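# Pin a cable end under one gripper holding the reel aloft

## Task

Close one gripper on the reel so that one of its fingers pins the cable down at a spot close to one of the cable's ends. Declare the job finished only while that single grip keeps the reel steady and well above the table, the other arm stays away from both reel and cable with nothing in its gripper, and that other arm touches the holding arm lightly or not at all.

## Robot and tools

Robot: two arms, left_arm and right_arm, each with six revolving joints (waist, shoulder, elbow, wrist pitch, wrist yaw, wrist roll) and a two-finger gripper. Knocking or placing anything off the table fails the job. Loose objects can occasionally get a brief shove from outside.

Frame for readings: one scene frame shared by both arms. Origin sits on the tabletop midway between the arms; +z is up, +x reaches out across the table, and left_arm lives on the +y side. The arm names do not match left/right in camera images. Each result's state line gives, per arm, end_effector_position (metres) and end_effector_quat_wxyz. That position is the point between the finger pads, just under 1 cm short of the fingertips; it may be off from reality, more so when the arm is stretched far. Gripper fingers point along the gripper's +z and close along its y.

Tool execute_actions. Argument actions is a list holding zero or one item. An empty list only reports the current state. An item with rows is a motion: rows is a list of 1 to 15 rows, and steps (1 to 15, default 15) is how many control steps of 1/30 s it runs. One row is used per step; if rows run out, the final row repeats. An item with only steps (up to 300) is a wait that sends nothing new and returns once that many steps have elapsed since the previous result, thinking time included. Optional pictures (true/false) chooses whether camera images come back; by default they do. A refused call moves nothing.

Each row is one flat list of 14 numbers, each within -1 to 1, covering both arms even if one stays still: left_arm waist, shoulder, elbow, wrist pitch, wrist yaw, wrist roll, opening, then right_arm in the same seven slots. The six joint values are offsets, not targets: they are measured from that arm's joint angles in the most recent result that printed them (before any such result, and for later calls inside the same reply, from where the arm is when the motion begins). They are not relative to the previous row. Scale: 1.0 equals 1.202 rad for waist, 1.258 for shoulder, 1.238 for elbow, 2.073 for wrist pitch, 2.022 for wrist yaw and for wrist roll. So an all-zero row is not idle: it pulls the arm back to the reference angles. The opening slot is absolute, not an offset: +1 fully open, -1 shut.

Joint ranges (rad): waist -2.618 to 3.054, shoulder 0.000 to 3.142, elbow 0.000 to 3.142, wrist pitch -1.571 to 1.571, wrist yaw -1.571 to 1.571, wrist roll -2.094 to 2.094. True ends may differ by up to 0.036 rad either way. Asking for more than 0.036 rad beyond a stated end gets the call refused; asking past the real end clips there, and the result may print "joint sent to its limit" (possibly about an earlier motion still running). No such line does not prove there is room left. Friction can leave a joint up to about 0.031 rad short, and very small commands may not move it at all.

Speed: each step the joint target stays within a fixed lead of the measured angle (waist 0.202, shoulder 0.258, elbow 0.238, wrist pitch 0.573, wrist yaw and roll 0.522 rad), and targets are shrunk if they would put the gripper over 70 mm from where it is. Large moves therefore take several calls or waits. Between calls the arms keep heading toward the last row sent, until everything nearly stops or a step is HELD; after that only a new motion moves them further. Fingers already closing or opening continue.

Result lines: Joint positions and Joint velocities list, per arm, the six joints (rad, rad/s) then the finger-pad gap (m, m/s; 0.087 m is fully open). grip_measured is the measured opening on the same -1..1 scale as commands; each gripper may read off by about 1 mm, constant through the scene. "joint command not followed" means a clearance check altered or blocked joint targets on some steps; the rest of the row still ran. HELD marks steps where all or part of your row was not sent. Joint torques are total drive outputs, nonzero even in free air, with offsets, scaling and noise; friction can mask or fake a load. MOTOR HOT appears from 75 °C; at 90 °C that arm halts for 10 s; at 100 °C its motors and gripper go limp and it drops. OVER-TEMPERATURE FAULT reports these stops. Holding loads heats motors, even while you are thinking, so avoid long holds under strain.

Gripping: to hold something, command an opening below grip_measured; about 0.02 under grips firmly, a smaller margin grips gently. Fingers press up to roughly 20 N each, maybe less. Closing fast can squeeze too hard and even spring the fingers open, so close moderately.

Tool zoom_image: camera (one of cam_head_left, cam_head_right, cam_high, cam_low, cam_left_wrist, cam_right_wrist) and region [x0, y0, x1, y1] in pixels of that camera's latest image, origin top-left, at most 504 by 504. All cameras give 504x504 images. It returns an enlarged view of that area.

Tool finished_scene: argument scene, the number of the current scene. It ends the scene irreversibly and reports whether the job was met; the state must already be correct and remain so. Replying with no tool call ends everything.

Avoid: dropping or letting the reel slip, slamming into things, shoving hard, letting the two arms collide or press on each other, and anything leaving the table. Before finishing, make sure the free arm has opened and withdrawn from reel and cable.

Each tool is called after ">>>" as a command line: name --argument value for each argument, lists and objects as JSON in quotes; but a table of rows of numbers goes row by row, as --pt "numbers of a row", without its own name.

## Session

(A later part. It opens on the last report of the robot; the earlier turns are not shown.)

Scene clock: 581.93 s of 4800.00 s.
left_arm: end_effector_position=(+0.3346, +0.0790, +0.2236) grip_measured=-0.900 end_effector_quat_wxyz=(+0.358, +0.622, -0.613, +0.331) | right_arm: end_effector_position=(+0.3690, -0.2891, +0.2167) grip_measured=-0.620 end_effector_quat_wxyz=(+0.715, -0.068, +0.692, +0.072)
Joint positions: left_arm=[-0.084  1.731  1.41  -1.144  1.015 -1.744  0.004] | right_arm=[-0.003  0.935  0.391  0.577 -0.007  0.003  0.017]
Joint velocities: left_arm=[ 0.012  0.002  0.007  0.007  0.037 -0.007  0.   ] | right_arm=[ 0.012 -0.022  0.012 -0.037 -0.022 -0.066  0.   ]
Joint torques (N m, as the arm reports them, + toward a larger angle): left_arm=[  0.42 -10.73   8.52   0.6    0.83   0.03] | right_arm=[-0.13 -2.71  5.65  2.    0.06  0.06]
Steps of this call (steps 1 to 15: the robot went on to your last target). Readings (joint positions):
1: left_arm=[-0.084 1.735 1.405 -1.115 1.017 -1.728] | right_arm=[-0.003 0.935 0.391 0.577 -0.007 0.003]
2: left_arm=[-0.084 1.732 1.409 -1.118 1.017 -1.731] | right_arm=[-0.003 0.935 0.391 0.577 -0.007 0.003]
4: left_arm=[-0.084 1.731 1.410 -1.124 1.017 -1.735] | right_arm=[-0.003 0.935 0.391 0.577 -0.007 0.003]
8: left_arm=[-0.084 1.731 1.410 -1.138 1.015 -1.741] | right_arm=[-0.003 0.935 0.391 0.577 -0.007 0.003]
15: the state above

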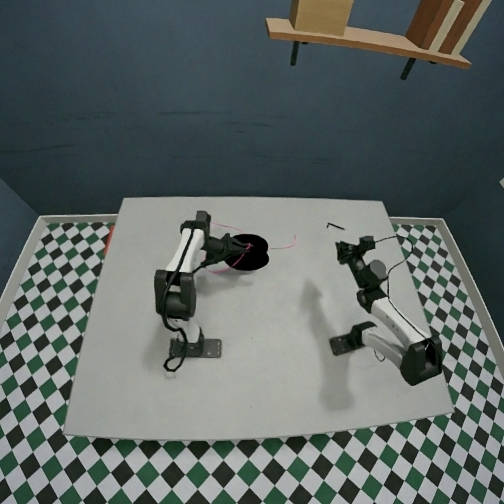

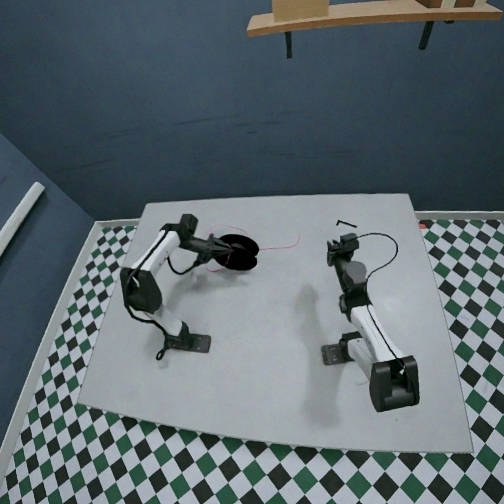

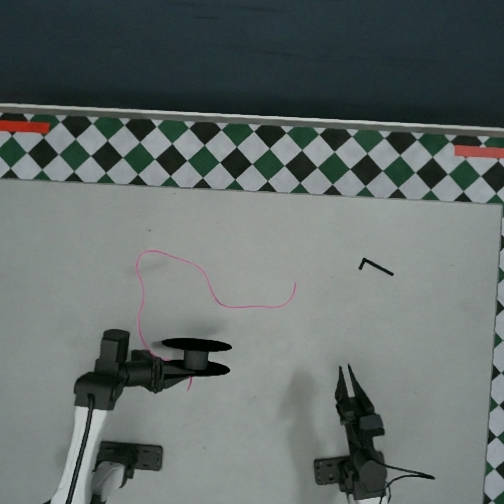

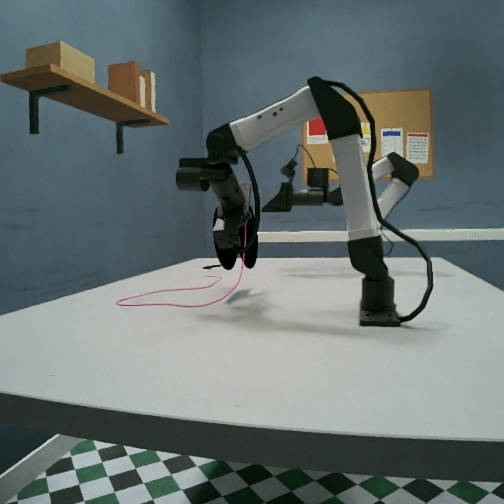

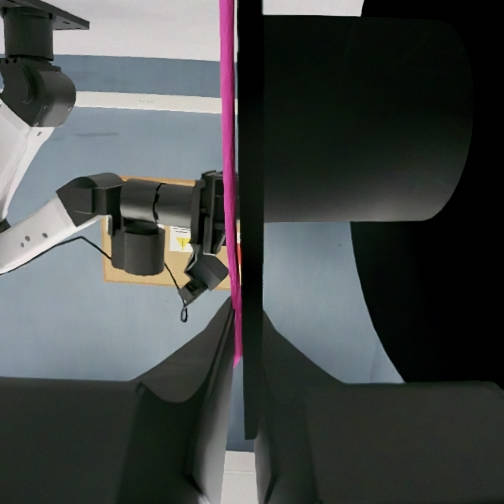

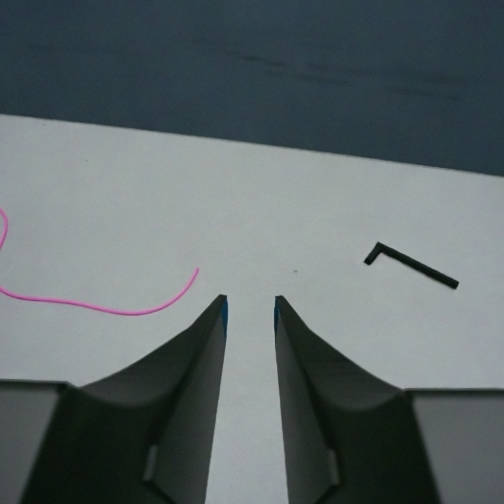

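>>> execute_actions --actions '[{"rows":[[0,-0.0163,0.0239,-0.0034,0.0173,-0.004,-0.95,-0.002,-0.004,-0.015,-0.002,0,0,-0.62],[0,-0.0173,0.0276,-0.0071,0.0173,-0.0069,-0.95,-0.002,-0.004,-0.015,-0.002,0,0,-0.62],[0,-0.0189,0.0337,-0.0117,0.0173,-0.0105,-0.95,-0.002,-0.004,-0.015,-0.002,0,0,-0.62],[0,-0.0211,0.0418,-0.017,0.0173,-0.0147,-0.95,-0.002,-0.004,-0.015,-0.002,0,0,-0.62],[0,-0.0237,0.0519,-0.0231,0.0173,-0.0195,-0.95,-0.002,-0.004,-0.015,-0.002,0,0,-0.62],[0,-0.0268,0.0638,-0.0298,0.0173,-0.0248,-0.95,-0.002,-0.004,-0.015,-0.002,0,0,-0.62],[0,-0.0304,0.0772,-0.0371,0.0173,-0.0305,-0.95,-0.002,-0.004,-0.015,-0.002,0,0,-0.62],[0,-0.0343,0.092,-0.0448,0.0173,-0.0367,-0.95,-0.002,-0.004,-0.015,-0.002,0,0,-0.62],[0,-0.0385,0.1081,-0.0529,0.0173,-0.0431,-0.95,-0.002,-0.004,-0.015,-0.002,0,0,-0.62],[0,-0.043,0.1252,-0.0614,0.0173,-0.0498,-0.95,-0.002,-0.004,-0.015,-0.002,0,0,-0.62],[0,-0.0477,0.1432,-0.0701,0.0173,-0.0566,-0.95,-0.002,-0.004,-0.015,-0.002,0,0,-0.62],[0,-0.0526,0.1619,-0.079,0.0173,-0.0636,-0.95,-0.002,-0.004,-0.015,-0.002,0,0,-0.62],[0,-0.0577,0.1812,-0.0879,0.0173,-0.0707,-0.95,-0.002,-0.004,-0.015,-0.002,0,0,-0.62],[0,-0.0629,0.2007,-0.0968,0.0173,-0.0778,-0.95,-0.002,-0.004,-0.015,-0.002,0,0,-0.62],[0,-0.0681,0.2205,-0.1057,0.0173,-0.0848,-0.95,-0.002,-0.004,-0.015,-0.002,0,0,-0.62]],"steps":15}]' --pictures false

>>> execute_actions --actions '[{"rows":[[0,-0.0315,0.0817,-0.0413,0.0173,-0.035,-0.95,-0.002,-0.004,-0.015,-0.002,0,0,-0.62],[0,-0.0367,0.1013,-0.0498,0.0173,-0.0417,-0.95,-0.002,-0.004,-0.015,-0.002,0,0,-0.62],[0,-0.0418,0.1205,-0.0579,0.0173,-0.0481,-0.95,-0.002,-0.004,-0.015,-0.002,0,0,-0.62],[0,-0.0467,0.1392,-0.0656,0.0173,-0.0542,-0.95,-0.002,-0.004,-0.015,-0.002,0,0,-0.62],[0,-0.0514,0.1572,-0.0729,0.0173,-0.06,-0.95,-0.002,-0.004,-0.015,-0.002,0,0,-0.62],[0,-0.0559,0.1743,-0.0796,0.0173,-0.0653,-0.95,-0.002,-0.004,-0.015,-0.002,0,0,-0.62],[0,-0.0601,0.1904,-0.0857,0.0173,-0.07,-0.95,-0.002,-0.004,-0.015,-0.002,0,0,-0.62],[0,-0.064,0.2053,-0.091,0.0173,-0.0743,-0.95,-0.002,-0.004,-0.015,-0.002,0,0,-0.62],[0,-0.0676,0.2187,-0.0956,0.0173,-0.0779,-0.95,-0.002,-0.004,-0.015,-0.002,0,0,-0.62],[0,-0.0707,0.2305,-0.0993,0.0173,-0.0808,-0.95,-0.002,-0.004,-0.015,-0.002,0,0,-0.62],[0,-0.0733,0.2406,-0.102,0.0173,-0.083,-0.95,-0.002,-0.004,-0.015,-0.002,0,0,-0.62],[0,-0.0755,0.2488,-0.1037,0.0173,-0.0843,-0.95,-0.002,-0.004,-0.015,-0.002,0,0,-0.62],[0,-0.0771,0.2548,-0.1043,0.0173,-0.0848,-0.95,-0.002,-0.004,-0.015,-0.002,0,0,-0.62],[0,-0.0781,0.2585,-0.1043,0.0173,-0.0848,-0.95,-0.002,-0.004,-0.015,-0.002,0,0,-0.62],[0,-0.0784,0.2598,-0.1043,0.0173,-0.0848,-0.95,-0.002,-0.004,-0.015,-0.002,0,0,-0.62]],"steps":15}]' --pictures false

>>> execute_actions --actions '[{"steps":30}]'

Scene clock: 607.37 s of 4800.00 s.
left_arm: end_effector_position=(+0.3381, +0.0796, +0.2853) grip_measured=-0.900 end_effector_quat_wxyz=(+0.354, +0.644, -0.589, +0.336) | right_arm: end_effector_position=(+0.3690, -0.2891, +0.2167) grip_measured=-0.620 end_effector_quat_wxyz=(+0.715, -0.068, +0.692, +0.072)
Joint positions: left_arm=[-0.084  1.693  1.608 -1.298  1.009 -1.861  0.004] | right_arm=[-0.003  0.935  0.391  0.577 -0.007  0.003  0.017]
Joint velocities: left_arm=[-0.002 -0.242  0.706 -0.418 -0.007 -0.359 -0.001] | right_arm=[-0.012 -0.002 -0.002 -0.022 -0.051  0.095  0.001]
Joint torques (N m, as the arm reports them, + toward a larger angle): left_arm=[  0.39 -11.63   9.45   0.66   0.88  -0.02] | right_arm=[-0.06 -2.71  5.65  1.98  0.06  0.06]
Steps of this call (steps 1 to 15: the robot went on to your last target; steps 16 to 200: nothing new was sent; then 18.27 s passed at rest; steps 201 to 215: all 15 steps of this action). Readings (joint positions):
201: left_arm=[-0.084 1.731 1.410 -1.145 1.015 -1.746] | right_arm=[-0.003 0.935 0.391 0.577 -0.007 0.003]
202: left_arm=[-0.084 1.731 1.410 -1.147 1.015 -1.748] | right_arm=[-0.003 0.935 0.391 0.577 -0.007 0.003]
204: left_arm=[-0.084 1.731 1.413 -1.158 1.015 -1.755] | right_arm=[-0.003 0.935 0.391 0.577 -0.007 0.003]
208: left_arm=[-0.084 1.731 1.457 -1.200 1.012 -1.783] | right_arm=[-0.003 0.935 0.391 0.577 -0.007 0.003]
215: the state above

Scene clock: 607.87 s of 4800.00 s.
left_arm: end_effector_position=(+0.3146, +0.0832, +0.3787) grip_measured=-0.900 end_effector_quat_wxyz=(+0.342, +0.660, -0.563, +0.362) | right_arm: end_effector_position=(+0.3690, -0.2891, +0.2167) grip_measured=-0.620 end_effector_quat_wxyz=(+0.715, -0.068, +0.692, +0.072)
Joint positions: left_arm=[-0.084  1.618  1.891 -1.505  1.007 -2.016  0.004] | right_arm=[-0.003  0.935  0.391  0.577 -0.007  0.003  0.017]
Joint velocities: left_arm=[ 0.012 -0.095  0.164 -0.168 -0.007 -0.051  0.001] | right_arm=[ 0.007 -0.017  0.012  0.051  0.022 -0.051  0.   ]
Joint torques (N m, as the arm reports them, + toward a larger angle): left_arm=[ 0.6  -8.91  8.36  1.08  0.8   0.06] | right_arm=[-0.06 -2.7   5.64  1.98  0.06  0.06]
Steps of this call (steps 1 to 15: all 15 steps of this action). Readings (joint positions):
1: left_arm=[-0.084 1.687 1.634 -1.316 1.009 -1.875] | right_arm=[-0.003 0.935 0.391 0.577 -0.007 0.003]
2: left_arm=[-0.084 1.681 1.660 -1.333 1.009 -1.888] | right_arm=[-0.003 0.935 0.391 0.577 -0.007 0.003]
4: left_arm=[-0.084 1.672 1.710 -1.367 1.008 -1.915] | right_arm=[-0.003 0.935 0.391 0.577 -0.007 0.003]
8: left_arm=[-0.084 1.652 1.796 -1.432 1.007 -1.964] | right_arm=[-0.003 0.935 0.391 0.577 -0.007 0.003]
15: the state above

Scene clock: 608.87 s of 4800.00 s.
left_arm: end_effector_position=(+0.3114, +0.0837, +0.3799) grip_measured=-0.900 end_effector_quat_wxyz=(+0.349, +0.667, -0.555, +0.354) | right_arm: end_effector_position=(+0.3690, -0.2891, +0.2167) grip_measured=-0.620 end_effector_quat_wxyz=(+0.715, -0.068, +0.692, +0.072)
Joint positions: left_arm=[-0.084  1.615  1.898 -1.53   1.007 -2.032  0.004] | right_arm=[-0.003  0.935  0.391  0.577 -0.007  0.003  0.017]
Joint velocities: left_arm=[ 0.002  0.002 -0.012 -0.037 -0.051 -0.007  0.001] | right_arm=[-0.032 -0.007 -0.002 -0.007 -0.007  0.022  0.001]
Joint torques (N m, as the arm reports them, + toward a larger angle): left_arm=[ 0.56 -8.85  8.75  1.12  0.83  0.03] | right_arm=[-0.06 -2.71  5.64  1.98  0.05  0.06]
Steps of this call (steps 1 to 30: the robot went on to your last target). Readings (joint positions):
1: left_arm=[-0.084 1.616 1.895 -1.510 1.007 -2.019] | right_arm=[-0.003 0.935 0.391 0.577 -0.007 0.003]
2: left_arm=[-0.084 1.615 1.897 -1.514 1.007 -2.022] | right_arm=[-0.003 0.935 0.391 0.577 -0.007 0.003]
4: left_arm=[-0.084 1.615 1.898 -1.520 1.007 -2.026] | right_arm=[-0.003 0.935 0.391 0.577 -0.007 0.003]
8: left_arm=[-0.084 1.615 1.898 -1.527 1.007 -2.030] | right_arm=[-0.003 0.935 0.391 0.577 -0.007 0.003]
30: the state above
All arms were judged still, so your last target was given up. Only a new action makes them travel on or press farther. Fingers that are still opening or closing keep moving.

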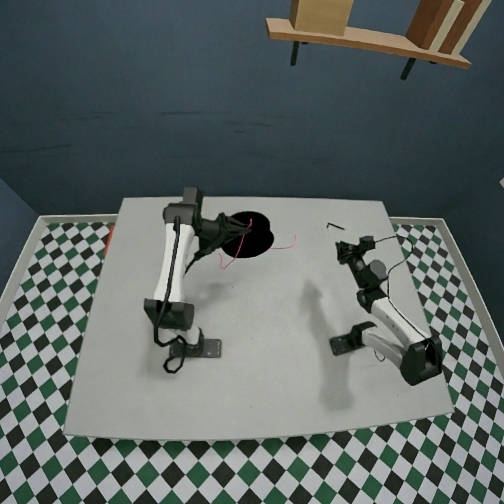

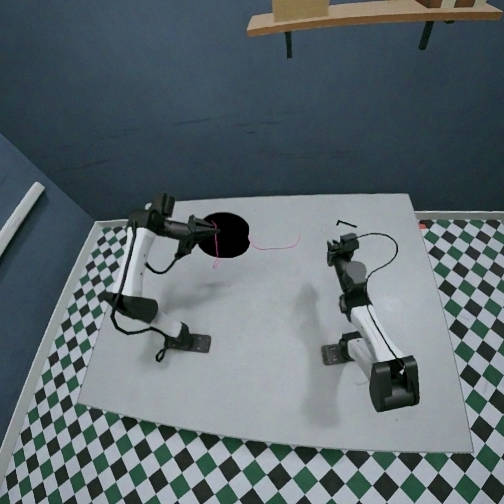

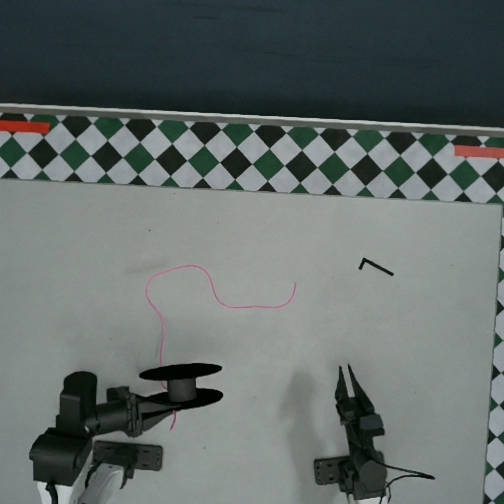

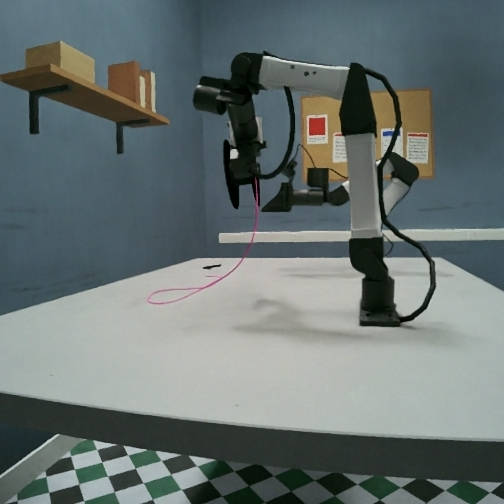

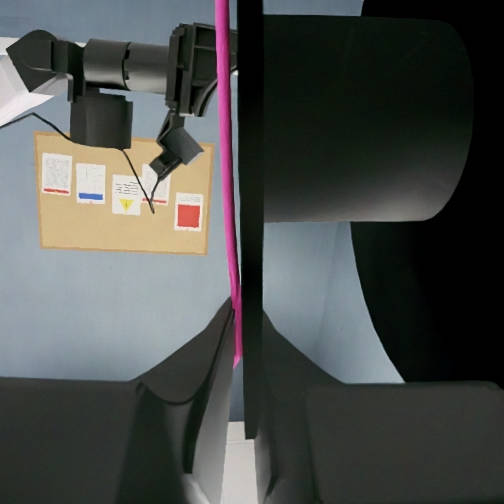

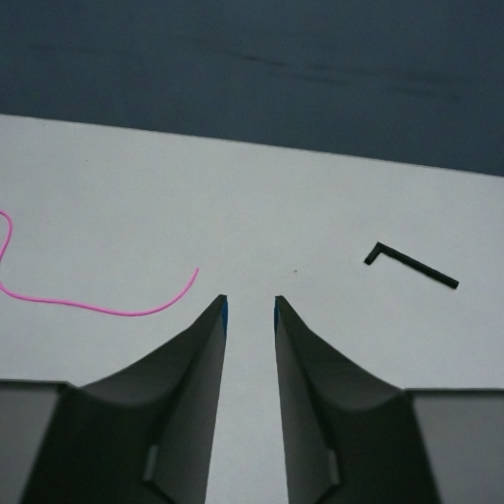

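>>> finished_scene --scene 1

The scene is finished: the task was done.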